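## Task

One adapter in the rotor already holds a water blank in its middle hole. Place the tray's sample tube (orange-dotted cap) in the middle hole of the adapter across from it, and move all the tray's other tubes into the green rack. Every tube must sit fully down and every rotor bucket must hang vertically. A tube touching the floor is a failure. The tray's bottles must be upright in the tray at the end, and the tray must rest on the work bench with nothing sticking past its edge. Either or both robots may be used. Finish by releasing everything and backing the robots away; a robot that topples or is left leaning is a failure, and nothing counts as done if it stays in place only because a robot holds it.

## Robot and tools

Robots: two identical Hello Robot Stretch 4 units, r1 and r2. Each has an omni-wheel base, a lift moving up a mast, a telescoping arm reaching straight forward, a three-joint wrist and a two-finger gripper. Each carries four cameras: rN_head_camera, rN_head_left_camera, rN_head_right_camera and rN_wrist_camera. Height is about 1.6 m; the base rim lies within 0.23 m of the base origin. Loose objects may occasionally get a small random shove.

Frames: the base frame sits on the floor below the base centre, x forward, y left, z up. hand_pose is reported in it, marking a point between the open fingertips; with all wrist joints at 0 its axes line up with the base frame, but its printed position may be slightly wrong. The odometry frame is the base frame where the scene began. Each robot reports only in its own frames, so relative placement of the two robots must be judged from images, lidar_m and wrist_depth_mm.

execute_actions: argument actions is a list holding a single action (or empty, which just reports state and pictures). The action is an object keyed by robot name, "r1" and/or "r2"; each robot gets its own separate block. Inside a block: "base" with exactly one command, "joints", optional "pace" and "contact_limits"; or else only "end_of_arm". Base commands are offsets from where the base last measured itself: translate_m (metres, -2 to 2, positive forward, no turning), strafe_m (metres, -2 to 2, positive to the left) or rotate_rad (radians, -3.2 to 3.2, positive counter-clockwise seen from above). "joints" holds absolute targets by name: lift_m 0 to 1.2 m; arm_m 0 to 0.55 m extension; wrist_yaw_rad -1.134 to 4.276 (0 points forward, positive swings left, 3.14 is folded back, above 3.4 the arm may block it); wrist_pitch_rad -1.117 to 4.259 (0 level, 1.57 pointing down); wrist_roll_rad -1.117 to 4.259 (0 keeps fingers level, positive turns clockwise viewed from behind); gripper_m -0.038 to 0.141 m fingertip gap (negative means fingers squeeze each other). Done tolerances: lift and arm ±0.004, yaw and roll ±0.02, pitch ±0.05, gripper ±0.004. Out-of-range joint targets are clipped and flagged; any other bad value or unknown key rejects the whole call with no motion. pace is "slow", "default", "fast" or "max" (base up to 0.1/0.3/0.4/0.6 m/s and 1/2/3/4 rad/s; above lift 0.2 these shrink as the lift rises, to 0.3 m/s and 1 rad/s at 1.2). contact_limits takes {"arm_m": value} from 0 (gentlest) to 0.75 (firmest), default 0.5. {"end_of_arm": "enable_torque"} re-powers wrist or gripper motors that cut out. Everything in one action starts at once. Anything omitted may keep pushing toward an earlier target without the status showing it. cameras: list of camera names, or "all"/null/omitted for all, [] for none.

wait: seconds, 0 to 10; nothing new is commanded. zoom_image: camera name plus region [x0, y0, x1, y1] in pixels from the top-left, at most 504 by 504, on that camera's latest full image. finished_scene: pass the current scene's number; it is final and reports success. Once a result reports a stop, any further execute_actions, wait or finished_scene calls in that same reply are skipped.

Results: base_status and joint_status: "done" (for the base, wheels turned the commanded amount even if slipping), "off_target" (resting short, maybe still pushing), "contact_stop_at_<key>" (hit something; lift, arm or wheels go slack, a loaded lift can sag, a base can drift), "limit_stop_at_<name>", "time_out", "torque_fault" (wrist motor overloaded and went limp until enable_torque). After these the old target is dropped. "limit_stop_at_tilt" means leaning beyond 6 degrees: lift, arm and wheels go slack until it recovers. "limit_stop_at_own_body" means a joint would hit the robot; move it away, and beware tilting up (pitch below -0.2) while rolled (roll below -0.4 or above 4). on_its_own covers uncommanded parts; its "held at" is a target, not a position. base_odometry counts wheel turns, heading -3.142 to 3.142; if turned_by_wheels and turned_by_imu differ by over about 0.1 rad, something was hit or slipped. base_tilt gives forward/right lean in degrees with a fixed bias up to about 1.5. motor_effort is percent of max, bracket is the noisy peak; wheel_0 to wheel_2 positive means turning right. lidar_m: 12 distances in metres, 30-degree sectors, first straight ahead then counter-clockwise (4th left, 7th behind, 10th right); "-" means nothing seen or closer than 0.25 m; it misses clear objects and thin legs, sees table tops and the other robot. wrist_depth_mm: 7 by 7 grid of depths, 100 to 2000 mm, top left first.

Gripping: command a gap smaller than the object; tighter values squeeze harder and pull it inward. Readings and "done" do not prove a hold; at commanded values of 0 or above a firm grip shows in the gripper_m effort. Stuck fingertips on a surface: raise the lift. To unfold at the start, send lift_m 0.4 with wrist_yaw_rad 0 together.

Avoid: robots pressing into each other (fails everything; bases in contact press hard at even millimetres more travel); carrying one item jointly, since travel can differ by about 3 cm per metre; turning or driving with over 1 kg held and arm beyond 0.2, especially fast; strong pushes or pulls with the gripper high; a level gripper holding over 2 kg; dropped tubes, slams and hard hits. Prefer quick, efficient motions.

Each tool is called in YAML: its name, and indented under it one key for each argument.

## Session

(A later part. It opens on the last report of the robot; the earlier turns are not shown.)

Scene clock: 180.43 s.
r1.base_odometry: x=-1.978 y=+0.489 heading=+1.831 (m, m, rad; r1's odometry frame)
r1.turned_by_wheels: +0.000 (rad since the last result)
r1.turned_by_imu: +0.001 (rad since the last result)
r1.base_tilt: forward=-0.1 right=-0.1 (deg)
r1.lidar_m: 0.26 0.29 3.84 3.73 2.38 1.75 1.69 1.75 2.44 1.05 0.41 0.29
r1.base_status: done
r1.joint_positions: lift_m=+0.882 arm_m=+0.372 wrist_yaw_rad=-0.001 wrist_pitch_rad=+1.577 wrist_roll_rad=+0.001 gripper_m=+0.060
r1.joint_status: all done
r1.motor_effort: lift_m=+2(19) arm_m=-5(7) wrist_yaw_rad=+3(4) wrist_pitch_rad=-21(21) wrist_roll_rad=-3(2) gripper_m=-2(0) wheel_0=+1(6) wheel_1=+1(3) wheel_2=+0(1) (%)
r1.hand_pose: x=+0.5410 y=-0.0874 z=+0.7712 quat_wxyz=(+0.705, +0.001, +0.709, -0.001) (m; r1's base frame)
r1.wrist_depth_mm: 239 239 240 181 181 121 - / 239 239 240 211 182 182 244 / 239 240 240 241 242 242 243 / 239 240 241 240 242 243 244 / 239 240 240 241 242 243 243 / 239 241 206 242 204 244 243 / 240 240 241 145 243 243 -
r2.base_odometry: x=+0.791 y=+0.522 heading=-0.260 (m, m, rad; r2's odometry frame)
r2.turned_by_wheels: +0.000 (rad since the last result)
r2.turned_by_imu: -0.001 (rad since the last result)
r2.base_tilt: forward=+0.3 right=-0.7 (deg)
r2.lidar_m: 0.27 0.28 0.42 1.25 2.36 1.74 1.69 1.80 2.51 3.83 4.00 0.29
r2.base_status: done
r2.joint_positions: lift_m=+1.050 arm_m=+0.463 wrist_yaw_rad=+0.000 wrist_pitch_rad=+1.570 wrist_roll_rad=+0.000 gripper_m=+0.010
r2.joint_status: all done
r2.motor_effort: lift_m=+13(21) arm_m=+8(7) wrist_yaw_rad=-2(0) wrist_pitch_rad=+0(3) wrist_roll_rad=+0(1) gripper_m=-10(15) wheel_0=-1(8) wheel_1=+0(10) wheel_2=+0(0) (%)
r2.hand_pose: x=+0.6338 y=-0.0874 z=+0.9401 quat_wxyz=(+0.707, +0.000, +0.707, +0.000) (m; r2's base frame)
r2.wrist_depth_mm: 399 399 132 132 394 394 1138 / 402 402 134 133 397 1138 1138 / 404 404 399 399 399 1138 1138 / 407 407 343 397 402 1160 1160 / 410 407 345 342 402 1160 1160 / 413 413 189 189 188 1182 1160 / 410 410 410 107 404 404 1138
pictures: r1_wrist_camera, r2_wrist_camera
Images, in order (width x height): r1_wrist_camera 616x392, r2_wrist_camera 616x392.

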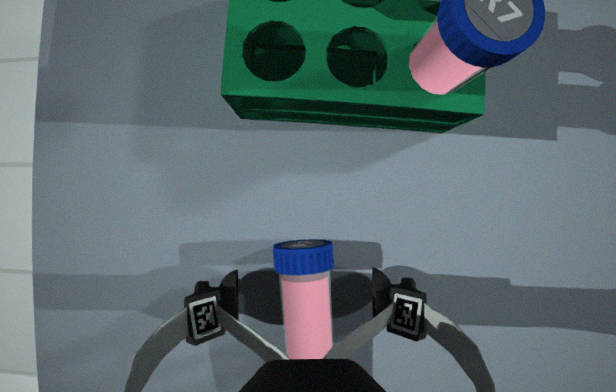

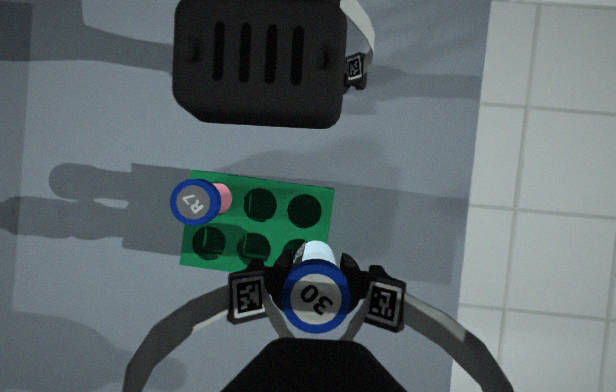

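execute_actions:
  actions:
    - {"r1":{"joints":{"lift_m":0.897}},"r2":{"base":{"strafe_m":0.017},"joints":{"arm_m":0.457}}}
  cameras: []

execute_actions:
  actions:
    - {"r1":{"joints":{"gripper_m":0.005}}}
  cameras: []

execute_actions:
  actions:
    - {"r1":{"joints":{"lift_m":1.0,"arm_m":0.1}}}
  cameras: ["r1_wrist_camera","r2_wrist_camera"]

Scene clock: 186.97 s.
r1.base_odometry: x=-1.978 y=+0.489 heading=+1.831 (m, m, rad; r1's odometry frame)
r1.turned_by_wheels: +0.000 (rad since the last result)
r1.turned_by_imu: +0.001 (rad since the last result)
r1.base_tilt: forward=-0.1 right=-0.1 (deg)
r1.lidar_m: 0.28 0.32 3.85 3.73 2.36 1.74 1.69 1.75 2.45 1.02 0.40 0.29
r1.base_status: not commanded
r1.joint_positions: lift_m=+0.897 arm_m=+0.372 wrist_yaw_rad=-0.001 wrist_pitch_rad=+1.570 wrist_roll_rad=+0.001 gripper_m=+0.060
r1.joint_status: all done
r1.motor_effort: lift_m=+23(23) arm_m=-6(5) wrist_yaw_rad=+2(3) wrist_pitch_rad=-1(21) wrist_roll_rad=-1(1) gripper_m=-4(4) wheel_0=+1(1) wheel_1=+1(0) wheel_2=+0(0) (%)
r1.hand_pose: x=+0.5430 y=-0.0874 z=+0.7865 quat_wxyz=(+0.707, +0.000, +0.707, +0.000) (m; r1's base frame)
r1.wrist_depth_mm: 247 247 248 188 189 128 250 / 247 249 247 219 189 249 250 / 247 248 248 249 249 250 251 / 248 248 249 249 250 250 251 / 248 248 249 236 250 251 251 / 249 249 202 250 202 250 252 / 249 250 250 149 251 251 251
r2.base_odometry: x=+0.796 y=+0.539 heading=-0.260 (m, m, rad; r2's odometry frame)
r2.turned_by_wheels: +0.000 (rad since the last result)
r2.turned_by_imu: +0.000 (rad since the last result)
r2.base_tilt: forward=+0.1 right=-0.5 (deg)
r2.lidar_m: 0.27 0.29 0.41 1.26 2.35 1.75 1.68 1.80 2.49 3.85 4.04 0.30
r2.base_status: done
r2.joint_positions: lift_m=+1.050 arm_m=+0.458 wrist_yaw_rad=+0.000 wrist_pitch_rad=+1.570 wrist_roll_rad=+0.000 gripper_m=+0.010
r2.joint_status: all done
r2.motor_effort: lift_m=+13(13) arm_m=-8(8) wrist_yaw_rad=-1(1) wrist_pitch_rad=-2(1) wrist_roll_rad=+2(3) gripper_m=-13(11) wheel_0=+0(7) wheel_1=-1(8) wheel_2=+1(0) (%)
r2.hand_pose: x=+0.6295 y=-0.0874 z=+0.9401 quat_wxyz=(+0.707, +0.000, +0.707, +0.000) (m; r2's base frame)
r2.wrist_depth_mm: 402 402 127 125 126 392 1118 / 404 399 397 126 138 394 1138 / 404 402 402 402 399 399 1138 / 407 407 343 397 399 399 1138 / 410 410 377 345 402 1160 1138 / 413 407 189 189 189 1160 1160 / 410 410 407 107 404 407 1160
pictures: none
No camera images: the call's "cameras" was empty. Leave "cameras" out to get every camera's image.

Scene clock: 188.30 s.
r1.base_odometry: x=-1.978 y=+0.489 heading=+1.831 (m, m, rad; r1's odometry frame)
r1.turned_by_wheels: +0.000 (rad since the last result)
r1.turned_by_imu: +0.000 (rad since the last result)
r1.base_tilt: forward=+0.0 right=-0.2 (deg)
r1.lidar_m: 0.28 0.32 3.84 3.73 2.38 1.72 1.69 1.77 2.45 1.04 0.39 0.30
r1.base_status: not commanded
r1.joint_positions: lift_m=+0.897 arm_m=+0.372 wrist_yaw_rad=-0.001 wrist_pitch_rad=+1.570 wrist_roll_rad=+0.001 gripper_m=+0.005
r1.joint_status: all done
r1.motor_effort: lift_m=+23(23) arm_m=-6(5) wrist_yaw_rad=+1(0) wrist_pitch_rad=+0(2) wrist_roll_rad=-2(2) gripper_m=-14(14) wheel_0=+0(0) wheel_1=+0(1) wheel_2=+0(0) (%)
r1.hand_pose: x=+0.5430 y=-0.0874 z=+0.7865 quat_wxyz=(+0.707, +0.000, +0.707, +0.000) (m; r1's base frame)
r1.wrist_depth_mm: 247 247 247 188 188 128 249 / 247 248 248 218 189 249 250 / 248 248 249 249 250 249 250 / 247 248 249 249 249 250 250 / 248 248 248 224 250 251 251 / 248 250 195 214 191 251 251 / 249 249 250 186 250 251 252
r2.base_odometry: x=+0.796 y=+0.539 heading=-0.260 (m, m, rad; r2's odometry frame)
r2.turned_by_wheels: +0.000 (rad since the last result)
r2.turned_by_imu: +0.000 (rad since the last result)
r2.base_tilt: forward=+0.2 right=-0.7 (deg)
r2.lidar_m: 0.26 0.29 0.43 1.24 2.35 1.74 1.69 1.79 2.50 3.85 4.04 0.29
r2.base_status: not commanded
r2.joint_positions: lift_m=+1.050 arm_m=+0.458 wrist_yaw_rad=+0.000 wrist_pitch_rad=+1.570 wrist_roll_rad=+0.000 gripper_m=+0.010
r2.joint_status: not commanded
r2.motor_effort: lift_m=+13(13) arm_m=-8(7) wrist_yaw_rad=-1(2) wrist_pitch_rad=-2(2) wrist_roll_rad=-3(1) gripper_m=-14(9) wheel_0=+0(0) wheel_1=-1(1) wheel_2=+1(1) (%)
r2.hand_pose: x=+0.6295 y=-0.0874 z=+0.9401 quat_wxyz=(+0.707, +0.000, +0.707, +0.000) (m; r2's base frame)
r2.wrist_depth_mm: 399 399 128 125 126 394 1118 / 402 402 399 126 138 397 1138 / 404 402 402 399 397 397 1118 / 407 407 342 397 399 399 1138 / 413 407 375 342 402 1138 1138 / 413 407 189 189 189 1160 1160 / 413 410 410 107 404 404 1160
pictures: none
No camera images: the call's "cameras" was empty. Leave "cameras" out to get every camera's image.

Scene clock: 190.23 s.
r1.base_odometry: x=-1.978 y=+0.489 heading=+1.831 (m, m, rad; r1's odometry frame)
r1.turned_by_wheels: +0.000 (rad since the last result)
r1.turned_by_imu: +0.001 (rad since the last result)
r1.base_tilt: forward=-0.2 right=-0.3 (deg)
r1.lidar_m: 0.28 0.30 3.86 3.73 2.37 1.72 1.67 1.77 2.46 1.05 0.39 0.29
r1.base_status: not commanded
r1.joint_positions: lift_m=+1.000 arm_m=+0.101 wrist_yaw_rad=+0.000 wrist_pitch_rad=+1.570 wrist_roll_rad=+0.001 gripper_m=+0.005
r1.joint_status: all done
r1.motor_effort: lift_m=+23(24) arm_m=-7(6) wrist_yaw_rad=+0(1) wrist_pitch_rad=-1(0) wrist_roll_rad=-2(2) gripper_m=-16(19) wheel_0=+0(1) wheel_1=+1(1) wheel_2=+0(0) (%)
r1.hand_pose: x=+0.2723 y=-0.0874 z=+0.8895 quat_wxyz=(+0.707, +0.000, +0.707, +0.000) (m; r1's base frame)
r1.wrist_depth_mm: 1118 351 351 351 353 355 353 / 1118 351 351 353 351 355 355 / 1118 353 353 355 353 353 355 / 1118 353 353 353 355 353 355 / 1138 1138 1042 224 1160 1118 1138 / 1138 1118 195 213 191 1138 1138 / 1118 1138 904 186 1138 1138 1138
r2.base_odometry: x=+0.796 y=+0.539 heading=-0.260 (m, m, rad; r2's odometry frame)
r2.turned_by_wheels: +0.000 (rad since the last result)
r2.turned_by_imu: +0.000 (rad since the last result)
r2.base_tilt: forward=+0.2 right=-0.5 (deg)
r2.lidar_m: 0.27 0.28 0.43 1.25 2.36 1.77 1.70 1.78 2.52 3.86 4.04 0.28
r2.base_status: not commanded
r2.joint_positions: lift_m=+1.050 arm_m=+0.458 wrist_yaw_rad=+0.000 wrist_pitch_rad=+1.570 wrist_roll_rad=+0.000 gripper_m=+0.010
r2.joint_status: not commanded
r2.motor_effort: lift_m=+13(13) arm_m=-8(7) wrist_yaw_rad=+0(0) wrist_pitch_rad=-2(1) wrist_roll_rad=+0(2) gripper_m=-11(12) wheel_0=+0(0) wheel_1=-1(1) wheel_2=+1(1) (%)
r2.hand_pose: x=+0.6295 y=-0.0874 z=+0.9401 quat_wxyz=(+0.707, +0.000, +0.707, +0.000) (m; r2's base frame)
r2.wrist_depth_mm: 399 399 394 397 392 394 1160 / 402 399 399 397 397 394 1118 / 404 404 402 402 397 397 1138 / 407 407 343 397 402 402 1138 / 410 404 377 342 402 1138 1160 / 413 413 189 189 189 1160 1138 / 413 410 407 107 407 407 1160
pictures: r1_wrist_camera, r2_wrist_camera
Images, in order (width x height): r1_wrist_camera 616x392, r2_wrist_camera 616x392.

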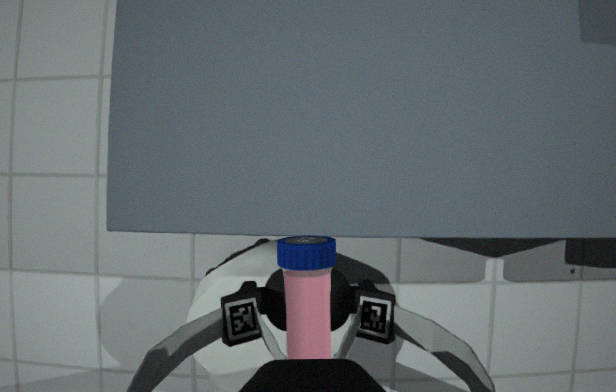

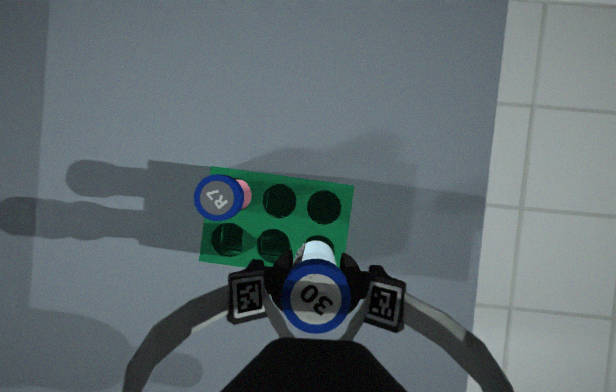

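execute_actions:
  actions:
    - {"r1":{"joints":{"wrist_pitch_rad":0,"arm_m":0.0,"lift_m":0.9}},"r2":{"joints":{"lift_m":0.975},"pace":"slow"}}
  cameras: ["r1_wrist_camera","r2_wrist_camera"]

execute_actions:
  actions:
    - {"r2":{"joints":{"gripper_m":0.06}}}
  cameras: []

execute_actions:
  actions:
    - {"r2":{"joints":{"lift_m":1.15}}}
  cameras: ["r2_wrist_camera","r1_head_camera"]

Scene clock: 200.67 s.
r1.base_odometry: x=-1.978 y=+0.489 heading=+1.831 (m, m, rad; r1's odometry frame)
r1.turned_by_wheels: +0.000 (rad since the last result)
r1.turned_by_imu: +0.001 (rad since the last result)
r1.base_tilt: forward=-0.3 right=-0.2 (deg)
r1.lidar_m: 0.28 0.30 3.87 3.74 2.37 1.72 1.68 1.77 2.46 1.06 0.40 0.32
r1.base_status: not commanded
r1.joint_positions: lift_m=+0.900 arm_m=+0.001 wrist_yaw_rad=+0.000 wrist_pitch_rad=+0.004 wrist_roll_rad=+0.001 gripper_m=+0.005
r1.joint_status: all done
r1.motor_effort: lift_m=+18(22) arm_m=-7(7) wrist_yaw_rad=+0(0) wrist_pitch_rad=-11(18) wrist_roll_rad=-1(2) gripper_m=-18(17) wheel_0=+0(1) wheel_1=+0(1) wheel_2=+0(0) (%)
r1.hand_pose: x=+0.4606 y=-0.0874 z=+1.0773 quat_wxyz=(+1.000, +0.000, +0.002, +0.000) (m; r1's base frame)
r1.wrist_depth_mm: - - - 1060 - - - / - - - - - - - / - - - 1138 462 - - / - - - 449 - - - / - - - 224 - - - / - - 196 213 192 - - / - - - 155 809 732 788
r2.base_odometry: x=+0.796 y=+0.539 heading=-0.260 (m, m, rad; r2's odometry frame)
r2.turned_by_wheels: +0.000 (rad since the last result)
r2.turned_by_imu: +0.000 (rad since the last result)
r2.base_tilt: forward=+0.2 right=-0.6 (deg)
r2.lidar_m: 0.27 0.30 0.42 1.24 2.35 1.74 1.69 1.79 2.50 3.86 4.02 0.29
r2.base_status: not commanded
r2.joint_positions: lift_m=+0.975 arm_m=+0.458 wrist_yaw_rad=+0.000 wrist_pitch_rad=+1.570 wrist_roll_rad=+0.000 gripper_m=+0.010
r2.joint_status: all done
r2.motor_effort: lift_m=+13(12) arm_m=-8(8) wrist_yaw_rad=-1(0) wrist_pitch_rad=-2(4) wrist_roll_rad=-2(1) gripper_m=-9(14) wheel_0=+0(0) wheel_1=-1(1) wheel_2=+1(1) (%)
r2.hand_pose: x=+0.6294 y=-0.0874 z=+0.8651 quat_wxyz=(+0.707, +0.000, +0.707, +0.000) (m; r2's base frame)
r2.wrist_depth_mm: 327 324 324 322 320 320 1060 / 325 325 325 324 320 320 1060 / 329 330 327 325 325 322 1078 / 330 330 266 297 325 324 1078 / 330 330 271 267 327 327 1078 / 334 332 189 189 188 329 1060 / 336 336 334 107 330 329 1098
pictures: r1_wrist_camera, r2_wrist_camera
Images, in order (width x height): r1_wrist_camera 616x392, r2_wrist_camera 616x392.

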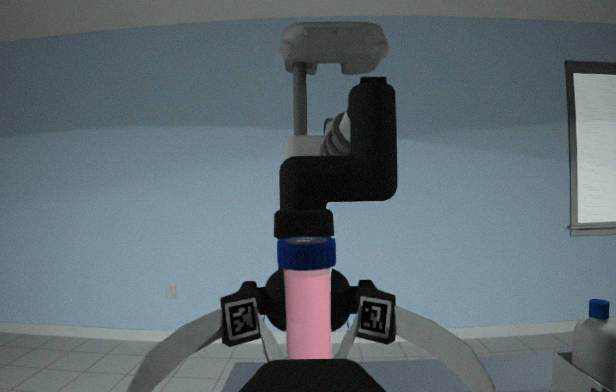

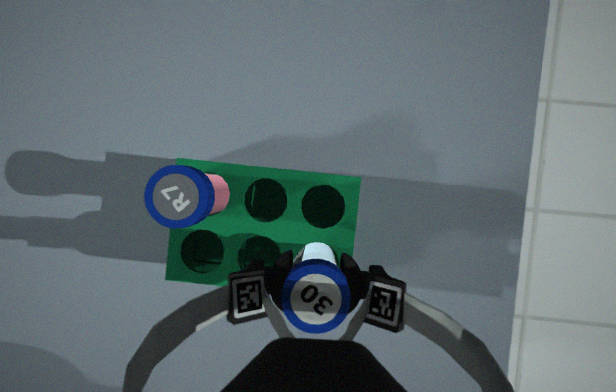

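Scene clock: 201.97 s.
r1.base_odometry: x=-1.978 y=+0.489 heading=+1.831 (m, m, rad; r1's odometry frame)
r1.turned_by_wheels: +0.000 (rad since the last result)
r1.turned_by_imu: +0.000 (rad since the last result)
r1.base_tilt: forward=-0.3 right=-0.3 (deg)
r1.lidar_m: 0.29 0.32 3.86 3.73 2.39 1.75 1.69 1.75 2.45 1.05 0.40 0.31
r1.base_status: not commanded
r1.joint_positions: lift_m=+0.900 arm_m=+0.001 wrist_yaw_rad=+0.000 wrist_pitch_rad=+0.004 wrist_roll_rad=+0.001 gripper_m=+0.005
r1.joint_status: not commanded
r1.motor_effort: lift_m=+18(18) arm_m=-7(7) wrist_yaw_rad=+0(0) wrist_pitch_rad=-11(11) wrist_roll_rad=-2(1) gripper_m=-14(14) wheel_0=+1(1) wheel_1=+0(0) wheel_2=+0(0) (%)
r1.hand_pose: x=+0.4606 y=-0.0874 z=+1.0773 quat_wxyz=(+1.000, +0.000, +0.002, +0.000) (m; r1's base frame)
r1.wrist_depth_mm: - - - 1042 - - - / - - - - - - - / - - - 1138 462 - - / - - - 449 - - - / - - - 224 - - - / - - 195 213 191 - - / - - - 155 798 732 778
r2.base_odometry: x=+0.796 y=+0.539 heading=-0.260 (m, m, rad; r2's odometry frame)
r2.turned_by_wheels: +0.000 (rad since the last result)
r2.turned_by_imu: +0.000 (rad since the last result)
r2.base_tilt: forward=+0.3 right=-0.6 (deg)
r2.lidar_m: 0.28 0.28 0.42 1.26 2.35 1.76 1.69 1.79 2.49 3.85 4.03 0.29
r2.base_status: not commanded
r2.joint_positions: lift_m=+0.975 arm_m=+0.458 wrist_yaw_rad=+0.000 wrist_pitch_rad=+1.570 wrist_roll_rad=+0.000 gripper_m=+0.060
r2.joint_status: all done
r2.motor_effort: lift_m=+13(13) arm_m=-8(8) wrist_yaw_rad=-1(1) wrist_pitch_rad=-2(2) wrist_roll_rad=-2(1) gripper_m=-6(10) wheel_0=+0(0) wheel_1=-1(1) wheel_2=+1(1) (%)
r2.hand_pose: x=+0.6294 y=-0.0874 z=+0.8651 quat_wxyz=(+0.707, +0.000, +0.707, +0.000) (m; r2's base frame)
r2.wrist_depth_mm: 325 325 325 320 320 319 1042 / 329 329 324 324 322 322 1060 / 329 329 325 327 324 322 1098 / 332 330 267 300 325 325 1060 / 332 330 270 268 329 325 1078 / 336 332 196 208 195 329 1078 / 336 336 330 107 330 329 1078
pictures: none
No camera images: the call's "cameras" was empty. Leave "cameras" out to get every camera's image.

Scene clock: 203.77 s.
r1.base_odometry: x=-1.978 y=+0.489 heading=+1.831 (m, m, rad; r1's odometry frame)
r1.turned_by_wheels: +0.000 (rad since the last result)
r1.turned_by_imu: +0.001 (rad since the last result)
r1.base_tilt: forward=-0.1 right=-0.1 (deg)
r1.lidar_m: 0.29 0.33 3.85 3.72 2.39 1.73 1.69 1.76 2.46 1.03 0.40 0.32
r1.base_status: not commanded
r1.joint_positions: lift_m=+0.900 arm_m=+0.001 wrist_yaw_rad=+0.000 wrist_pitch_rad=+0.004 wrist_roll_rad=+0.001 gripper_m=+0.005
r1.joint_status: not commanded
r1.motor_effort: lift_m=+18(18) arm_m=-7(7) wrist_yaw_rad=+0(0) wrist_pitch_rad=-10(10) wrist_roll_rad=-3(3) gripper_m=-15(18) wheel_0=+1(0) wheel_1=+0(0) wheel_2=+0(0) (%)
r1.hand_pose: x=+0.4606 y=-0.0874 z=+1.0773 quat_wxyz=(+1.000, +0.000, +0.002, +0.000) (m; r1's base frame)
r1.wrist_depth_mm: - - - 449 - - - / - - - 452 - - - / - - - 462 - - - / - - - - - - - / - - - 224 - - - / - - 195 213 191 - - / - - - 155 809 741 778
r2.base_odometry: x=+0.796 y=+0.539 heading=-0.260 (m, m, rad; r2's odometry frame)
r2.turned_by_wheels: +0.000 (rad since the last result)
r2.turned_by_imu: +0.000 (rad since the last result)
r2.base_tilt: forward=+0.3 right=-0.6 (deg)
r2.lidar_m: 0.27 0.30 0.41 1.26 2.36 1.75 1.70 1.80 2.51 3.86 4.05 0.28
r2.base_status: not commanded
r2.joint_positions: lift_m=+1.150 arm_m=+0.458 wrist_yaw_rad=+0.000 wrist_pitch_rad=+1.570 wrist_roll_rad=+0.000 gripper_m=+0.060
r2.joint_status: all done
r2.motor_effort: lift_m=+23(26) arm_m=-8(8) wrist_yaw_rad=-1(1) wrist_pitch_rad=-3(2) wrist_roll_rad=-1(0) gripper_m=-1(3) wheel_0=+0(0) wheel_1=-1(1) wheel_2=+1(1) (%)
r2.hand_pose: x=+0.6294 y=-0.0874 z=+1.0393 quat_wxyz=(+0.707, +0.000, +0.707, +0.000) (m; r2's base frame)
r2.wrist_depth_mm: 500 500 492 492 492 1229 1205 / 504 500 492 492 496 1229 1229 / 504 500 500 496 496 1255 1255 / 512 512 500 473 496 1255 1255 / 508 504 504 496 504 1255 1229 / 512 512 195 504 195 1255 1255 / 512 508 512 107 504 1281 1281
pictures: r1_head_camera, r2_wrist_camera
Images, in order (width x height): r1_head_camera 420x560, r2_wrist_camera 616x392.

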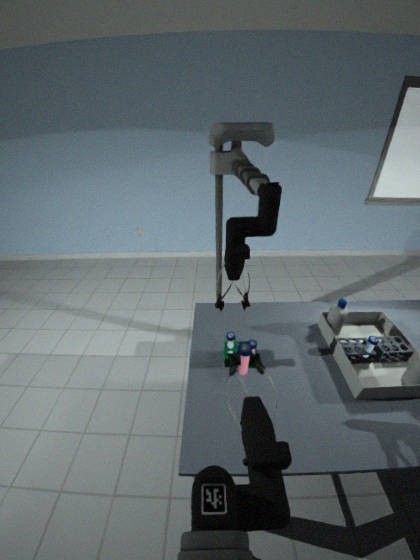

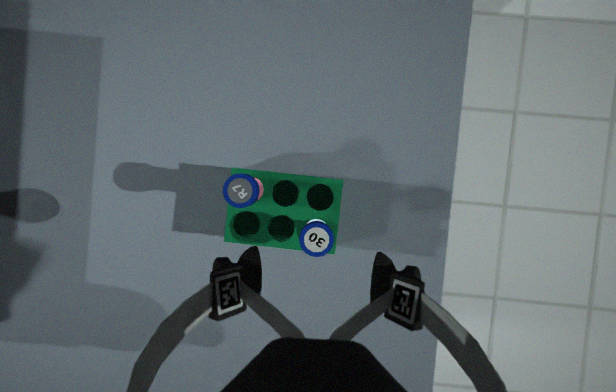

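execute_actions:
  actions:
    - {"r1":{"base":{"strafe_m":0.016},"joints":{"lift_m":0.78}},"r2":{"joints":{"lift_m":1.2}}}
  cameras: []

execute_actions:
  actions:
    - {"r1":{"joints":{"arm_m":0.195}}}
  cameras: ["r2_wrist_camera","r1_wrist_camera","r1_head_camera"]

Scene clock: 216.63 s.
r1.base_odometry: x=-1.993 y=+0.485 heading=+1.831 (m, m, rad; r1's odometry frame)
r1.turned_by_wheels: +0.000 (rad since the last result)
r1.turned_by_imu: +0.001 (rad since the last result)
r1.base_tilt: forward=-0.2 right=-0.1 (deg)
r1.lidar_m: 0.27 3.19 3.84 3.72 2.37 1.73 1.68 1.75 2.46 1.03 0.40 0.30
r1.base_status: done
r1.joint_positions: lift_m=+0.780 arm_m=+0.001 wrist_yaw_rad=+0.000 wrist_pitch_rad=+0.003 wrist_roll_rad=+0.001 gripper_m=+0.005
r1.joint_status: all done
r1.motor_effort: lift_m=+18(20) arm_m=-7(7) wrist_yaw_rad=-1(1) wrist_pitch_rad=-11(10) wrist_roll_rad=-2(2) gripper_m=-13(13) wheel_0=+1(3) wheel_1=+0(11) wheel_2=+1(0) (%)
r1.hand_pose: x=+0.4606 y=-0.0874 z=+0.9574 quat_wxyz=(+1.000, +0.000, +0.002, +0.000) (m; r1's base frame)
r1.wrist_depth_mm: - - - 1098 - - - / - - - - - - - / - - - - - - - / - - - - - - - / - - - 224 - - - / - - 195 213 192 788 723 / - - 554 155 421 500 549
r2.base_odometry: x=+0.796 y=+0.539 heading=-0.260 (m, m, rad; r2's odometry frame)
r2.turned_by_wheels: +0.000 (rad since the last result)
r2.turned_by_imu: +0.000 (rad since the last result)
r2.base_tilt: forward=+0.2 right=-0.7 (deg)
r2.lidar_m: 0.27 0.29 0.42 1.25 2.33 1.76 1.70 1.79 2.51 3.85 4.03 0.29
r2.base_status: not commanded
r2.joint_positions: lift_m=+1.200 arm_m=+0.458 wrist_yaw_rad=+0.000 wrist_pitch_rad=+1.570 wrist_roll_rad=+0.000 gripper_m=+0.060
r2.joint_status: all done
r2.motor_effort: lift_m=+23(24) arm_m=-8(8) wrist_yaw_rad=+0(2) wrist_pitch_rad=-3(2) wrist_roll_rad=-1(0) gripper_m=-3(2) wheel_0=+0(0) wheel_1=-1(1) wheel_2=+1(1) (%)
r2.hand_pose: x=+0.6294 y=-0.0874 z=+1.0893 quat_wxyz=(+0.707, +0.000, +0.707, +0.000) (m; r2's base frame)
r2.wrist_depth_mm: 554 544 549 544 539 1308 1255 / 549 549 549 549 544 1281 1281 / 554 554 549 544 544 1308 1308 / 559 554 549 544 544 1308 1255 / 554 564 559 554 549 1308 1308 / 559 564 196 559 195 1308 1336 / 569 569 564 107 559 1308 1281
pictures: none
No camera images: the call's "cameras" was empty. Leave "cameras" out to get every camera's image.

Scene clock: 218.30 s.
r1.base_odometry: x=-1.993 y=+0.485 heading=+1.831 (m, m, rad; r1's odometry frame)
r1.turned_by_wheels: +0.000 (rad since the last result)
r1.turned_by_imu: +0.000 (rad since the last result)
r1.base_tilt: forward=+0.0 right=-0.1 (deg)
r1.lidar_m: 0.26 3.18 3.84 3.71 2.39 1.75 1.69 1.76 2.45 1.03 0.41 0.30
r1.base_status: not commanded
r1.joint_positions: lift_m=+0.780 arm_m=+0.194 wrist_yaw_rad=+0.000 wrist_pitch_rad=+0.003 wrist_roll_rad=+0.001 gripper_m=+0.005
r1.joint_status: all done
r1.motor_effort: lift_m=+18(18) arm_m=+7(6) wrist_yaw_rad=+1(1) wrist_pitch_rad=-10(10) wrist_roll_rad=-2(2) gripper_m=-15(15) wheel_0=+2(1) wheel_1=+0(0) wheel_2=+1(1) (%)
r1.hand_pose: x=+0.6532 y=-0.0874 z=+0.9574 quat_wxyz=(+1.000, +0.000, +0.002, +0.000) (m; r1's base frame)
r1.wrist_depth_mm: - - - 1008 - - - / - - - - - - - / - - - - - - - / - - - - - - - / - - - 224 - - - / - - 196 213 191 - - / - - 549 155 539 492 544
r2.base_odometry: x=+0.796 y=+0.539 heading=-0.260 (m, m, rad; r2's odometry frame)
r2.turned_by_wheels: +0.000 (rad since the last result)
r2.turned_by_imu: +0.000 (rad since the last result)
r2.base_tilt: forward=+0.1 right=-0.6 (deg)
r2.lidar_m: 0.28 0.29 0.43 1.26 2.33 1.76 1.70 1.79 2.50 3.83 4.02 0.30
r2.base_status: not commanded
r2.joint_positions: lift_m=+1.200 arm_m=+0.458 wrist_yaw_rad=+0.000 wrist_pitch_rad=+1.570 wrist_roll_rad=+0.000 gripper_m=+0.060
r2.joint_status: not commanded
r2.motor_effort: lift_m=+23(23) arm_m=-7(8) wrist_yaw_rad=-1(0) wrist_pitch_rad=-1(3) wrist_roll_rad=-2(1) gripper_m=-2(2) wheel_0=+0(0) wheel_1=-1(1) wheel_2=+1(1) (%)
r2.hand_pose: x=+0.6294 y=-0.0874 z=+1.0893 quat_wxyz=(+0.707, +0.000, +0.707, +0.000) (m; r2's base frame)
r2.wrist_depth_mm: 549 544 539 357 544 1255 1255 / 554 549 544 544 544 1281 1308 / 559 549 549 549 544 1308 1281 / 554 554 554 496 549 1336 1255 / 559 559 554 549 554 1308 1308 / 564 564 195 554 196 1308 1281 / 564 559 564 107 554 1308 1336
pictures: r1_head_camera, r1_wrist_camera, r2_wrist_camera
Images, in order (width x height): r1_head_camera 420x560, r1_wrist_camera 616x392, r2_wrist_camera 616x392.

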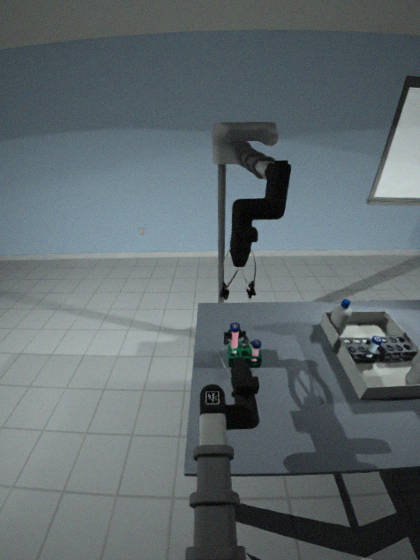

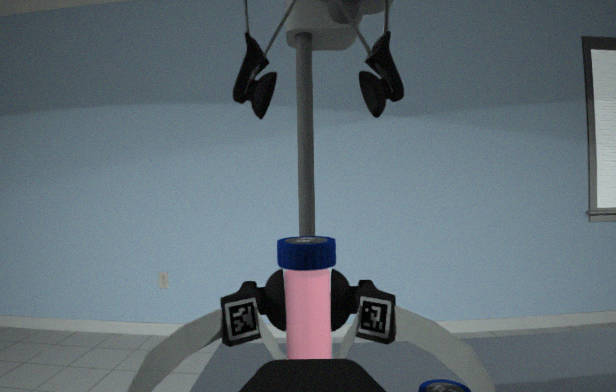

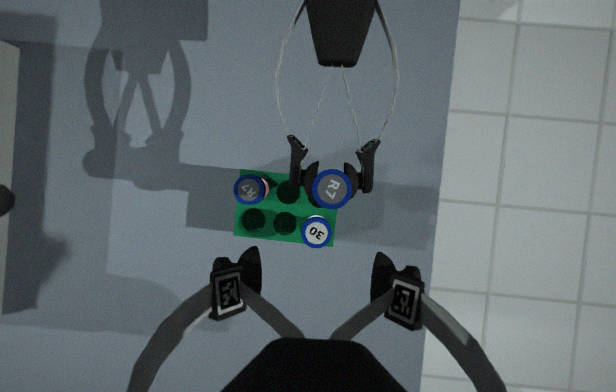

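execute_actions:
  actions:
    - {"r1":{"base":{"strafe_m":-0.007},"joints":{"arm_m":0.204,"lift_m":0.75}}}
  cameras: ["r2_wrist_camera"]

zoom_image:
  camera: "r2_wrist_camera"
  region: [200, 120, 420, 260]

Scene clock: 224.03 s.
r1.base_odometry: x=-1.986 y=+0.487 heading=+1.831 (m, m, rad; r1's odometry frame)
r1.turned_by_wheels: +0.000 (rad since the last result)
r1.turned_by_imu: +0.001 (rad since the last result)
r1.base_tilt: forward=-0.2 right=+0.0 (deg)
r1.lidar_m: 0.28 0.34 3.82 3.72 2.36 1.73 1.68 1.75 2.48 1.03 0.39 0.29
r1.base_status: done
r1.joint_positions: lift_m=+0.750 arm_m=+0.203 wrist_yaw_rad=+0.000 wrist_pitch_rad=+0.003 wrist_roll_rad=+0.001 gripper_m=+0.005
r1.joint_status: all done
r1.motor_effort: lift_m=+19(18) arm_m=+7(8) wrist_yaw_rad=+0(0) wrist_pitch_rad=-10(10) wrist_roll_rad=-1(3) gripper_m=-15(15) wheel_0=-1(7) wheel_1=+1(8) wheel_2=+1(1) (%)
r1.hand_pose: x=+0.6622 y=-0.0874 z=+0.9274 quat_wxyz=(+1.000, +0.000, +0.002, +0.000) (m; r1's base frame)
r1.wrist_depth_mm: - - - 1042 - - - / - - - - - - - / - - - - - - - / - - - - - - - / - - - 224 - - - / - - 195 213 191 - - / - - 473 155 452 427 480
r2.base_odometry: x=+0.796 y=+0.539 heading=-0.260 (m, m, rad; r2's odometry frame)
r2.turned_by_wheels: +0.000 (rad since the last result)
r2.turned_by_imu: +0.000 (rad since the last result)
r2.base_tilt: forward=+0.3 right=-0.6 (deg)
r2.lidar_m: 0.27 0.28 0.42 1.26 2.34 1.76 1.69 1.78 2.52 3.85 4.03 0.29
r2.base_status: not commanded
r2.joint_positions: lift_m=+1.200 arm_m=+0.458 wrist_yaw_rad=+0.000 wrist_pitch_rad=+1.570 wrist_roll_rad=+0.000 gripper_m=+0.060
r2.joint_status: not commanded
r2.motor_effort: lift_m=+23(23) arm_m=-8(7) wrist_yaw_rad=-1(0) wrist_pitch_rad=-2(3) wrist_roll_rad=-1(0) gripper_m=+1(1) wheel_0=+0(0) wheel_1=-1(1) wheel_2=+1(1) (%)
r2.hand_pose: x=+0.6294 y=-0.0874 z=+1.0893 quat_wxyz=(+0.707, +0.000, +0.707, +0.000) (m; r2's base frame)
r2.wrist_depth_mm: 549 549 549 373 544 1255 1281 / 554 549 544 549 539 1281 1255 / 554 549 549 554 544 1308 1281 / 554 554 549 492 549 1308 1308 / 559 554 549 559 554 1308 1308 / 564 559 196 554 195 1281 1281 / 569 564 564 107 559 1336 1308
pictures: r2_wrist_camera
Images, in order (width x height): r2_wrist_camera 616x392.

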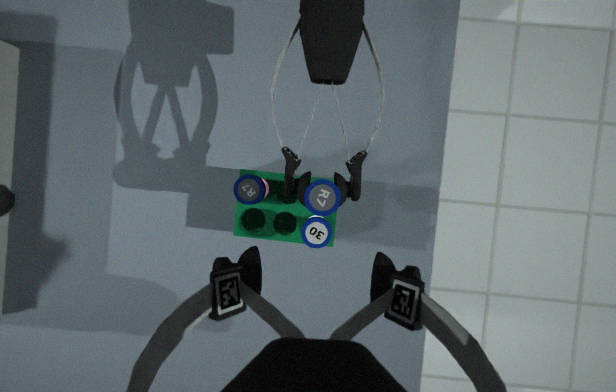

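Region (200, 120, 420, 260) of r2_wrist_camera's 616x392 image, scaled by 2.291; it fills the top 321 rows of this view, and the rest is white.

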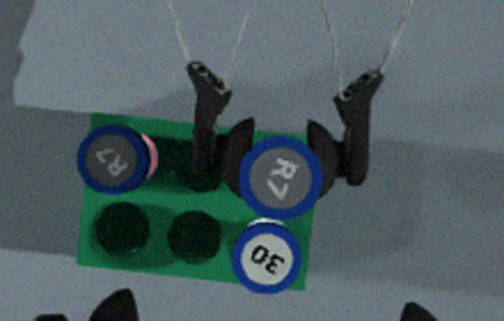

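execute_actions:
  actions:
    - {"r1":{"joints":{"lift_m":0.683},"pace":"slow"}}
  cameras: ["r2_wrist_camera","r1_wrist_camera"]

Scene clock: 235.43 s.
r1.base_odometry: x=-1.986 y=+0.487 heading=+1.831 (m, m, rad; r1's odometry frame)
r1.turned_by_wheels: +0.000 (rad since the last result)
r1.turned_by_imu: +0.001 (rad since the last result)
r1.base_tilt: forward=-0.2 right=-0.1 (deg)
r1.lidar_m: 0.29 0.34 3.83 3.72 2.37 1.71 1.69 1.77 2.44 1.05 0.41 0.29
r1.base_status: not commanded
r1.joint_positions: lift_m=+0.683 arm_m=+0.203 wrist_yaw_rad=+0.000 wrist_pitch_rad=+0.003 wrist_roll_rad=+0.001 gripper_m=+0.005
r1.joint_status: all done
r1.motor_effort: lift_m=+18(18) arm_m=+7(7) wrist_yaw_rad=-1(1) wrist_pitch_rad=-10(10) wrist_roll_rad=-3(2) gripper_m=-15(17) wheel_0=-2(1) wheel_1=+1(1) wheel_2=+1(1) (%)
r1.hand_pose: x=+0.6622 y=-0.0874 z=+0.8605 quat_wxyz=(+1.000, +0.000, +0.002, +0.000) (m; r1's base frame)
r1.wrist_depth_mm: - - - - - - - / - - - - - - - / - - - - - - - / - - - - - - - / - - - 224 - - - / - - 195 213 192 436 466 / - 1118 329 186 220 222 334
r2.base_odometry: x=+0.796 y=+0.539 heading=-0.260 (m, m, rad; r2's odometry frame)
r2.turned_by_wheels: +0.000 (rad since the last result)
r2.turned_by_imu: +0.000 (rad since the last result)
r2.base_tilt: forward=+0.1 right=-0.7 (deg)
r2.lidar_m: 0.27 0.29 0.42 1.26 2.33 1.75 1.70 1.77 2.50 3.84 4.03 0.29
r2.base_status: not commanded
r2.joint_positions: lift_m=+1.200 arm_m=+0.458 wrist_yaw_rad=+0.000 wrist_pitch_rad=+1.570 wrist_roll_rad=+0.000 gripper_m=+0.060
r2.joint_status: not commanded
r2.motor_effort: lift_m=+23(23) arm_m=-7(8) wrist_yaw_rad=-1(0) wrist_pitch_rad=-2(2) wrist_roll_rad=-2(0) gripper_m=-4(5) wheel_0=+0(0) wheel_1=-1(1) wheel_2=+1(1) (%)
r2.hand_pose: x=+0.6294 y=-0.0874 z=+1.0893 quat_wxyz=(+0.707, +0.000, +0.707, +0.000) (m; r2's base frame)
r2.wrist_depth_mm: 554 549 544 436 544 1281 1281 / 549 549 549 544 539 1281 1281 / 554 549 549 544 544 1308 1281 / 559 554 559 492 549 1255 1308 / 559 554 554 554 554 1308 1281 / 564 559 195 554 195 1281 1308 / 569 559 559 107 554 1308 1336
pictures: r1_wrist_camera, r2_wrist_camera
Images, in order (width x height): r1_wrist_camera 616x392, r2_wrist_camera 616x392.

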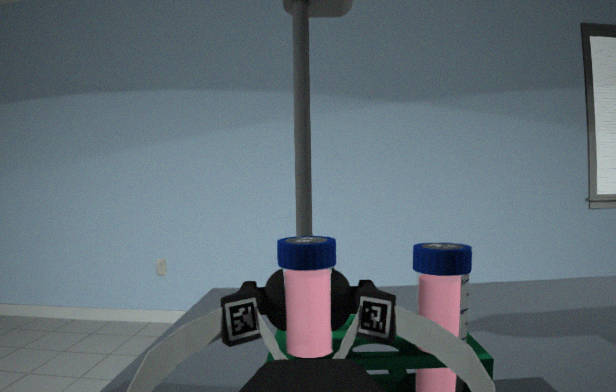

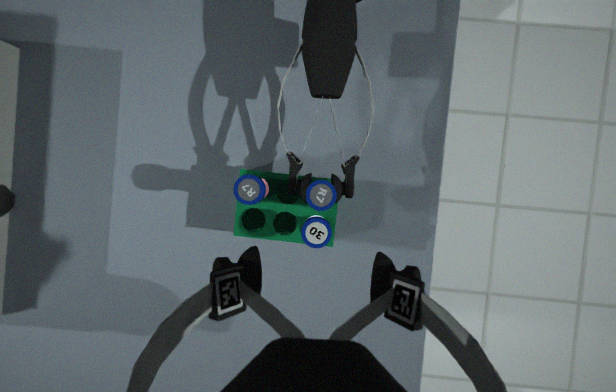

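execute_actions:
  actions:
    - {"r1":{"joints":{"gripper_m":0.05}},"r2":{"base":{"strafe_m":0.545},"joints":{"arm_m":0.516,"lift_m":1.15}}}
  cameras: []

execute_actions:
  actions:
    - {"r1":{"base":{"translate_m":-0.5},"joints":{"arm_m":0.0}},"r2":{"joints":{"lift_m":1.05}}}
  cameras: ["r2_wrist_camera","r1_wrist_camera"]

Scene clock: 244.47 s.
r1.base_odometry: x=-1.986 y=+0.487 heading=+1.831 (m, m, rad; r1's odometry frame)
r1.turned_by_wheels: +0.000 (rad since the last result)
r1.turned_by_imu: +0.002 (rad since the last result)
r1.base_tilt: forward=-0.2 right=-0.2 (deg)
r1.lidar_m: 0.29 0.34 3.84 3.72 2.37 1.74 1.70 1.75 2.46 1.03 0.41 0.30
r1.base_status: not commanded
r1.joint_positions: lift_m=+0.683 arm_m=+0.203 wrist_yaw_rad=+0.000 wrist_pitch_rad=+0.003 wrist_roll_rad=+0.001 gripper_m=+0.050
r1.joint_status: all done
r1.motor_effort: lift_m=+18(18) arm_m=+7(6) wrist_yaw_rad=+2(1) wrist_pitch_rad=-7(10) wrist_roll_rad=-3(3) gripper_m=-3(13) wheel_0=-1(1) wheel_1=+1(1) wheel_2=+1(1) (%)
r1.hand_pose: x=+0.6622 y=-0.0874 z=+0.8606 quat_wxyz=(+1.000, +0.000, +0.001, +0.000) (m; r1's base frame)
r1.wrist_depth_mm: - - - - - - - / - - - - - - - / - - - - - - - / - - - - - - - / - - - 270 - - - / - - 199 263 197 436 462 / - 1138 342 145 224 224 336
r2.base_odometry: x=+0.936 y=+1.065 heading=-0.259 (m, m, rad; r2's odometry frame)
r2.turned_by_wheels: +0.000 (rad since the last result)
r2.turned_by_imu: +0.000 (rad since the last result)
r2.base_tilt: forward=+0.2 right=-0.6 (deg)
r2.lidar_m: 0.29 0.31 0.45 4.34 2.27 1.73 1.67 1.76 2.48 4.40 0.42 0.31
r2.base_status: done
r2.joint_positions: lift_m=+1.150 arm_m=+0.515 wrist_yaw_rad=+0.000 wrist_pitch_rad=+1.570 wrist_roll_rad=+0.000 gripper_m=+0.060
r2.joint_status: all done
r2.motor_effort: lift_m=+13(23) arm_m=+8(7) wrist_yaw_rad=-1(0) wrist_pitch_rad=-1(2) wrist_roll_rad=-1(1) gripper_m=-3(2) wheel_0=+2(8) wheel_1=+0(8) wheel_2=+1(1) (%)
r2.hand_pose: x=+0.6858 y=-0.0874 z=+1.0401 quat_wxyz=(+0.707, +0.000, +0.707, +0.000) (m; r2's base frame)
r2.wrist_depth_mm: 496 496 496 492 492 488 484 / 504 500 480 496 492 496 488 / 508 504 466 496 500 496 488 / 508 504 500 500 496 496 496 / 508 512 442 469 449 500 496 / 512 508 196 508 196 500 500 / 525 512 508 107 500 504 500
pictures: none
No camera images: the call's "cameras" was empty. Leave "cameras" out to get every camera's image.

Scene clock: 247.60 s.
r1.base_odometry: x=-1.858 y=+0.004 heading=+1.831 (m, m, rad; r1's odometry frame)
r1.turned_by_wheels: +0.000 (rad since the last result)
r1.turned_by_imu: +0.001 (rad since the last result)
r1.base_tilt: forward=-0.1 right=-0.3 (deg)
r1.lidar_m: 0.77 3.70 3.86 3.73 1.62 1.21 1.18 1.25 1.74 5.00 1.08 0.80
r1.base_status: done
r1.joint_positions: lift_m=+0.683 arm_m=+0.001 wrist_yaw_rad=+0.000 wrist_pitch_rad=+0.003 wrist_roll_rad=+0.001 gripper_m=+0.050
r1.joint_status: all done
r1.motor_effort: lift_m=+19(18) arm_m=-7(5) wrist_yaw_rad=+1(1) wrist_pitch_rad=-8(8) wrist_roll_rad=-2(3) gripper_m=-4(2) wheel_0=-1(7) wheel_1=+1(7) wheel_2=-2(7) (%)
r1.hand_pose: x=+0.4606 y=-0.0874 z=+0.8606 quat_wxyz=(+1.000, +0.000, +0.001, +0.000) (m; r1's base frame)
r1.wrist_depth_mm: - - - - - - 960 / - - - - - 1661 - / - - - - - - - / - - - - - - - / - - - 931 991 820 768 / - - 199 603 197 591 585 / - - 603 144 1618 1576 1983
r2.base_odometry: x=+0.936 y=+1.065 heading=-0.259 (m, m, rad; r2's odometry frame)
r2.turned_by_wheels: +0.000 (rad since the last result)
r2.turned_by_imu: +0.000 (rad since the last result)
r2.base_tilt: forward=+0.2 right=-0.7 (deg)
r2.lidar_m: 0.29 0.31 0.43 4.33 2.32 1.73 1.67 1.78 2.47 4.40 0.42 0.31
r2.base_status: not commanded
r2.joint_positions: lift_m=+1.050 arm_m=+0.515 wrist_yaw_rad=+0.000 wrist_pitch_rad=+1.570 wrist_roll_rad=+0.000 gripper_m=+0.060
r2.joint_status: all done
r2.motor_effort: lift_m=+13(13) arm_m=+8(8) wrist_yaw_rad=-1(2) wrist_pitch_rad=-2(0) wrist_roll_rad=+0(1) gripper_m=+1(8) wheel_0=+1(1) wheel_1=+0(0) wheel_2=+0(0) (%)
r2.hand_pose: x=+0.6858 y=-0.0874 z=+0.9401 quat_wxyz=(+0.707, +0.000, +0.707, +0.000) (m; r2's base frame)
r2.wrist_depth_mm: 399 397 394 394 397 394 389 / 399 256 399 394 392 394 392 / 404 289 399 399 397 397 394 / 410 373 399 399 402 397 394 / 407 343 343 342 362 402 399 / 410 351 196 345 196 402 399 / 415 382 407 107 404 402 402
pictures: r1_wrist_camera, r2_wrist_camera
Images, in order (width x height): r1_wrist_camera 616x392, r2_wrist_camera 616x392.

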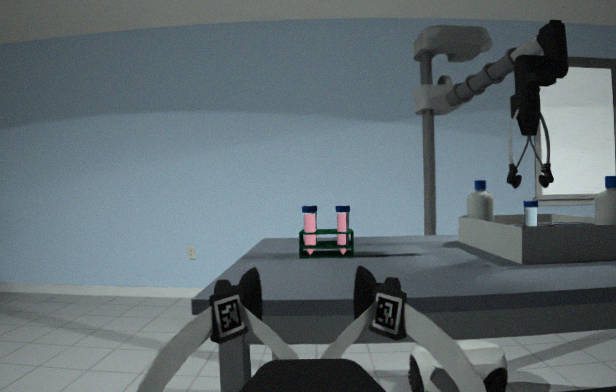

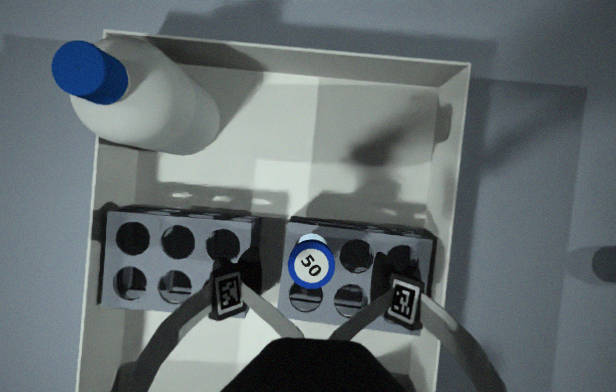

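execute_actions:
  actions:
    - {"r2":{"joints":{"lift_m":0.965,"arm_m":0.511}}}
  cameras: []

execute_actions:
  actions:
    - {"r2":{"joints":{"gripper_m":0.01}}}
  cameras: []

execute_actions:
  actions:
    - {"r2":{"joints":{"lift_m":1.2}}}
  cameras: ["r2_wrist_camera"]

execute_actions:
  actions:
    - {"r2":{"base":{"strafe_m":-0.459},"joints":{"arm_m":0.467}}}
  cameras: []

execute_actions:
  actions:
    - {"r2":{"joints":{"lift_m":1.05}}}
  cameras: ["r2_wrist_camera"]

Scene clock: 255.23 s.
r1.base_odometry: x=-1.858 y=+0.004 heading=+1.831 (m, m, rad; r1's odometry frame)
r1.turned_by_wheels: +0.000 (rad since the last result)
r1.turned_by_imu: +0.001 (rad since the last result)
r1.base_tilt: forward=-0.2 right=+0.0 (deg)
r1.lidar_m: 0.76 3.70 3.86 3.74 1.60 1.21 1.18 1.24 1.74 5.00 1.09 0.79
r1.base_status: not commanded
r1.joint_positions: lift_m=+0.683 arm_m=+0.001 wrist_yaw_rad=+0.000 wrist_pitch_rad=+0.003 wrist_roll_rad=+0.001 gripper_m=+0.050
r1.joint_status: not commanded
r1.motor_effort: lift_m=+19(19) arm_m=-7(7) wrist_yaw_rad=+0(1) wrist_pitch_rad=-8(7) wrist_roll_rad=-1(1) gripper_m=-4(1) wheel_0=+0(1) wheel_1=+1(1) wheel_2=-1(1) (%)
r1.hand_pose: x=+0.4606 y=-0.0874 z=+0.8606 quat_wxyz=(+1.000, +0.000, +0.001, +0.000) (m; r1's base frame)
r1.wrist_depth_mm: - - - - - - - / - - - - - - 976 / - - - - - - - / - - - - - - - / - - - 931 976 809 759 / - - 198 603 196 597 585 / - - 603 145 1618 1576 -
r2.base_odometry: x=+0.936 y=+1.065 heading=-0.259 (m, m, rad; r2's odometry frame)
r2.turned_by_wheels: +0.000 (rad since the last result)
r2.turned_by_imu: +0.000 (rad since the last result)
r2.base_tilt: forward=+0.2 right=-0.6 (deg)
r2.lidar_m: 0.29 0.32 0.44 4.34 2.32 1.73 1.67 1.76 2.50 4.39 0.42 0.31
r2.base_status: not commanded
r2.joint_positions: lift_m=+0.965 arm_m=+0.512 wrist_yaw_rad=+0.000 wrist_pitch_rad=+1.570 wrist_roll_rad=+0.000 gripper_m=+0.060
r2.joint_status: all done
r2.motor_effort: lift_m=+13(14) arm_m=-8(7) wrist_yaw_rad=-2(1) wrist_pitch_rad=-1(2) wrist_roll_rad=+0(0) gripper_m=-3(0) wheel_0=+1(1) wheel_1=+0(0) wheel_2=+0(0) (%)
r2.hand_pose: x=+0.6835 y=-0.0874 z=+0.8551 quat_wxyz=(+0.707, +0.000, +0.707, +0.000) (m; r2's base frame)
r2.wrist_depth_mm: 170 224 296 279 268 258 307 / 177 213 312 312 310 304 310 / 264 296 314 314 312 298 312 / 281 319 317 315 312 307 314 / 263 258 264 255 283 277 314 / 260 259 196 195 195 271 315 / 276 319 319 107 272 257 319
pictures: none
No camera images: the call's "cameras" was empty. Leave "cameras" out to get every camera's image.

Scene clock: 256.53 s.
r1.base_odometry: x=-1.858 y=+0.004 heading=+1.831 (m, m, rad; r1's odometry frame)
r1.turned_by_wheels: +0.000 (rad since the last result)
r1.turned_by_imu: +0.000 (rad since the last result)
r1.base_tilt: forward=-0.2 right=+0.0 (deg)
r1.lidar_m: 0.76 3.68 3.86 3.74 1.61 1.21 1.19 1.26 1.70 5.00 1.10 0.81
r1.base_status: not commanded
r1.joint_positions: lift_m=+0.683 arm_m=+0.001 wrist_yaw_rad=+0.000 wrist_pitch_rad=+0.003 wrist_roll_rad=+0.001 gripper_m=+0.050
r1.joint_status: not commanded
r1.motor_effort: lift_m=+19(19) arm_m=-7(7) wrist_yaw_rad=-1(1) wrist_pitch_rad=-7(7) wrist_roll_rad=-2(3) gripper_m=-4(4) wheel_0=-1(0) wheel_1=+1(1) wheel_2=-1(1) (%)
r1.hand_pose: x=+0.4606 y=-0.0874 z=+0.8606 quat_wxyz=(+1.000, +0.000, +0.001, +0.000) (m; r1's base frame)
r1.wrist_depth_mm: - - - - - - - / - - - - - - 976 / - - - - - - - / - - - - - - - / - - - 931 976 820 759 / - - 199 603 197 591 591 / - - 603 144 1661 1618 1983
r2.base_odometry: x=+0.936 y=+1.065 heading=-0.259 (m, m, rad; r2's odometry frame)
r2.turned_by_wheels: +0.000 (rad since the last result)
r2.turned_by_imu: +0.000 (rad since the last result)
r2.base_tilt: forward=+0.3 right=-0.5 (deg)
r2.lidar_m: 0.26 0.31 0.44 4.32 2.32 1.74 1.68 1.76 2.47 4.39 0.42 0.31
r2.base_status: not commanded
r2.joint_positions: lift_m=+0.965 arm_m=+0.512 wrist_yaw_rad=+0.000 wrist_pitch_rad=+1.570 wrist_roll_rad=+0.000 gripper_m=+0.010
r2.joint_status: all done
r2.motor_effort: lift_m=+13(13) arm_m=-7(8) wrist_yaw_rad=-2(1) wrist_pitch_rad=-1(2) wrist_roll_rad=-2(1) gripper_m=-8(11) wheel_0=+1(1) wheel_1=+0(0) wheel_2=+0(0) (%)
r2.hand_pose: x=+0.6835 y=-0.0874 z=+0.8551 quat_wxyz=(+0.707, +0.000, +0.707, +0.000) (m; r2's base frame)
r2.wrist_depth_mm: 170 223 296 279 268 256 309 / 176 213 314 310 309 304 310 / 263 296 312 314 310 298 312 / 278 315 315 314 312 307 314 / 262 259 285 255 285 279 314 / 263 259 189 189 189 268 317 / 274 322 320 107 272 256 315
pictures: none
No camera images: the call's "cameras" was empty. Leave "cameras" out to get every camera's image.

Scene clock: 258.60 s.
r1.base_odometry: x=-1.858 y=+0.004 heading=+1.831 (m, m, rad; r1's odometry frame)
r1.turned_by_wheels: +0.000 (rad since the last result)
r1.turned_by_imu: +0.001 (rad since the last result)
r1.base_tilt: forward=-0.2 right=-0.1 (deg)
r1.lidar_m: 0.78 3.68 3.84 3.73 1.61 1.21 1.18 1.24 1.72 5.02 1.10 0.80
r1.base_status: not commanded
r1.joint_positions: lift_m=+0.683 arm_m=+0.001 wrist_yaw_rad=+0.000 wrist_pitch_rad=+0.003 wrist_roll_rad=+0.001 gripper_m=+0.050
r1.joint_status: not commanded
r1.motor_effort: lift_m=+19(19) arm_m=-7(7) wrist_yaw_rad=+0(0) wrist_pitch_rad=-7(8) wrist_roll_rad=-2(2) gripper_m=-3(6) wheel_0=-1(0) wheel_1=+1(1) wheel_2=-1(1) (%)
r1.hand_pose: x=+0.4606 y=-0.0874 z=+0.8606 quat_wxyz=(+1.000, +0.000, +0.001, +0.000) (m; r1's base frame)
r1.wrist_depth_mm: - - - - - 1537 - / - - - - - - - / - - - - - - - / - - - - - - - / - - - 931 991 820 759 / - - 198 603 197 591 597 / - - 597 144 1618 1618 -
r2.base_odometry: x=+0.936 y=+1.065 heading=-0.259 (m, m, rad; r2's odometry frame)
r2.turned_by_wheels: +0.000 (rad since the last result)
r2.turned_by_imu: +0.000 (rad since the last result)
r2.base_tilt: forward=+0.3 right=-0.8 (deg)
r2.lidar_m: 0.29 0.30 0.45 4.33 2.31 1.74 1.67 1.76 2.48 4.40 0.39 0.32
r2.base_status: not commanded
r2.joint_positions: lift_m=+1.200 arm_m=+0.512 wrist_yaw_rad=+0.000 wrist_pitch_rad=+1.570 wrist_roll_rad=+0.000 gripper_m=+0.010
r2.joint_status: all done
r2.motor_effort: lift_m=+23(26) arm_m=-7(8) wrist_yaw_rad=+0(2) wrist_pitch_rad=-1(1) wrist_roll_rad=+0(3) gripper_m=-14(14) wheel_0=+1(1) wheel_1=+0(0) wheel_2=+0(0) (%)
r2.hand_pose: x=+0.6835 y=-0.0874 z=+1.0893 quat_wxyz=(+0.707, +0.000, +0.707, +0.000) (m; r2's base frame)
r2.wrist_depth_mm: 544 549 544 544 539 539 539 / 549 554 539 544 539 539 539 / 554 554 462 544 544 544 544 / 554 554 549 544 544 544 544 / 564 554 492 488 544 549 544 / 564 569 189 190 189 549 549 / 564 569 554 107 549 554 559
pictures: r2_wrist_camera
Images, in order (width x height): r2_wrist_camera 616x392.

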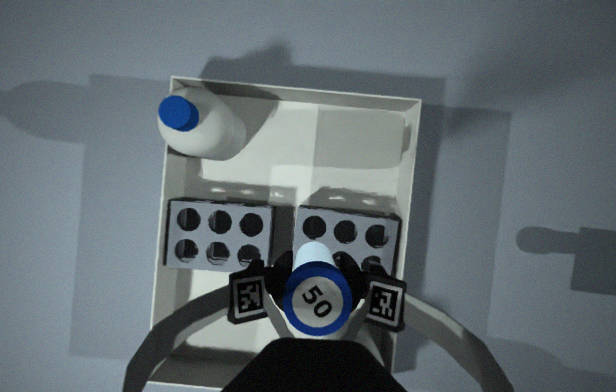

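Scene clock: 261.47 s.
r1.base_odometry: x=-1.858 y=+0.004 heading=+1.831 (m, m, rad; r1's odometry frame)
r1.turned_by_wheels: +0.000 (rad since the last result)
r1.turned_by_imu: +0.001 (rad since the last result)
r1.base_tilt: forward=-0.1 right=-0.1 (deg)
r1.lidar_m: 0.78 3.68 3.84 3.74 1.61 1.21 1.17 1.24 1.74 5.00 1.09 0.78
r1.base_status: not commanded
r1.joint_positions: lift_m=+0.683 arm_m=+0.001 wrist_yaw_rad=+0.000 wrist_pitch_rad=+0.003 wrist_roll_rad=+0.001 gripper_m=+0.050
r1.joint_status: not commanded
r1.motor_effort: lift_m=+19(19) arm_m=-7(6) wrist_yaw_rad=+0(2) wrist_pitch_rad=-8(8) wrist_roll_rad=-2(2) gripper_m=-3(1) wheel_0=+0(1) wheel_1=+1(1) wheel_2=-1(1) (%)
r1.hand_pose: x=+0.4606 y=-0.0874 z=+0.8606 quat_wxyz=(+1.000, +0.000, +0.001, +0.000) (m; r1's base frame)
r1.wrist_depth_mm: - - - - - - - / - - - - - - - / - - - - - - - / - - - - - - - / - - - 931 976 820 750 / - - 199 603 197 597 591 / - - 603 144 1537 1921 1983
r2.base_odometry: x=+0.818 y=+0.622 heading=-0.260 (m, m, rad; r2's odometry frame)
r2.turned_by_wheels: +0.000 (rad since the last result)
r2.turned_by_imu: -0.001 (rad since the last result)
r2.base_tilt: forward=+0.3 right=-0.5 (deg)
r2.lidar_m: 0.27 0.29 0.40 1.62 2.35 1.75 1.70 1.79 2.51 3.95 0.39 0.29
r2.base_status: done
r2.joint_positions: lift_m=+1.200 arm_m=+0.468 wrist_yaw_rad=+0.000 wrist_pitch_rad=+1.570 wrist_roll_rad=+0.000 gripper_m=+0.010
r2.joint_status: all done
r2.motor_effort: lift_m=+23(24) arm_m=-8(11) wrist_yaw_rad=-1(0) wrist_pitch_rad=-2(2) wrist_roll_rad=-1(0) gripper_m=-12(11) wheel_0=-2(9) wheel_1=+1(7) wheel_2=+1(0) (%)
r2.hand_pose: x=+0.6394 y=-0.0874 z=+1.0893 quat_wxyz=(+0.707, +0.000, +0.707, +0.000) (m; r2's base frame)
r2.wrist_depth_mm: 549 549 544 539 544 539 1255 / 549 549 544 539 544 539 1281 / 544 554 549 544 544 544 1281 / 525 554 549 549 544 544 1281 / 539 554 554 488 544 549 1336 / 535 559 188 189 189 554 1308 / 569 564 564 107 554 549 1308
pictures: none
No camera images: the call's "cameras" was empty. Leave "cameras" out to get every camera's image.

Scene clock: 263.17 s.
r1.base_odometry: x=-1.858 y=+0.004 heading=+1.831 (m, m, rad; r1's odometry frame)
r1.turned_by_wheels: +0.000 (rad since the last result)
r1.turned_by_imu: +0.000 (rad since the last result)
r1.base_tilt: forward=-0.2 right=-0.1 (deg)
r1.lidar_m: 0.77 3.71 3.86 3.73 1.60 1.20 1.19 1.23 1.73 5.01 1.08 0.79
r1.base_status: not commanded
r1.joint_positions: lift_m=+0.683 arm_m=+0.001 wrist_yaw_rad=+0.000 wrist_pitch_rad=+0.003 wrist_roll_rad=+0.001 gripper_m=+0.050
r1.joint_status: not commanded
r1.motor_effort: lift_m=+19(19) arm_m=-7(7) wrist_yaw_rad=+0(1) wrist_pitch_rad=-8(8) wrist_roll_rad=-2(2) gripper_m=-1(2) wheel_0=-1(0) wheel_1=+1(1) wheel_2=-1(1) (%)
r1.hand_pose: x=+0.4606 y=-0.0874 z=+0.8606 quat_wxyz=(+1.000, +0.000, +0.001, +0.000) (m; r1's base frame)
r1.wrist_depth_mm: - - - - - - - / - - - - - - - / - - - - - - - / - - - - - - - / - - - 917 991 820 759 / - - 199 603 196 591 591 / - - 603 145 1537 1921 1983
r2.base_odometry: x=+0.818 y=+0.622 heading=-0.260 (m, m, rad; r2's odometry frame)
r2.turned_by_wheels: +0.000 (rad since the last result)
r2.turned_by_imu: +0.000 (rad since the last result)
r2.base_tilt: forward=+0.2 right=-0.7 (deg)
r2.lidar_m: 0.27 0.28 0.42 1.63 2.34 1.74 1.68 1.79 2.51 3.93 0.42 0.29
r2.base_status: not commanded
r2.joint_positions: lift_m=+1.050 arm_m=+0.468 wrist_yaw_rad=+0.000 wrist_pitch_rad=+1.570 wrist_roll_rad=+0.000 gripper_m=+0.010
r2.joint_status: all done
r2.motor_effort: lift_m=+13(24) arm_m=-7(8) wrist_yaw_rad=+0(0) wrist_pitch_rad=-1(3) wrist_roll_rad=-1(1) gripper_m=-10(14) wheel_0=-2(2) wheel_1=+1(1) wheel_2=+1(1) (%)
r2.hand_pose: x=+0.6394 y=-0.0874 z=+0.9401 quat_wxyz=(+0.707, +0.000, +0.707, +0.000) (m; r2's base frame)
r2.wrist_depth_mm: 404 399 397 397 394 394 392 / 402 402 399 397 397 392 394 / 404 402 399 399 399 394 397 / 407 407 407 402 394 399 397 / 413 407 407 283 342 399 1118 / 413 410 189 189 189 399 1182 / 413 410 410 107 407 404 1160
pictures: r2_wrist_camera
Images, in order (width x height): r2_wrist_camera 616x392.

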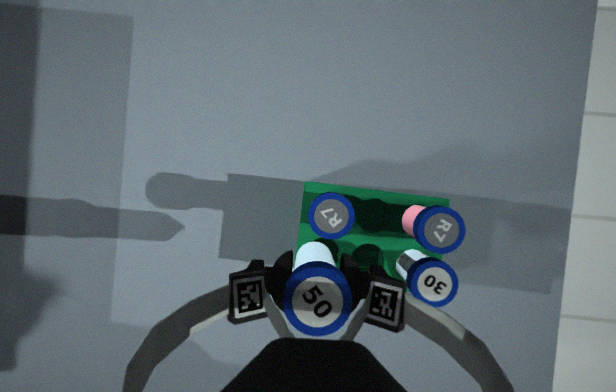

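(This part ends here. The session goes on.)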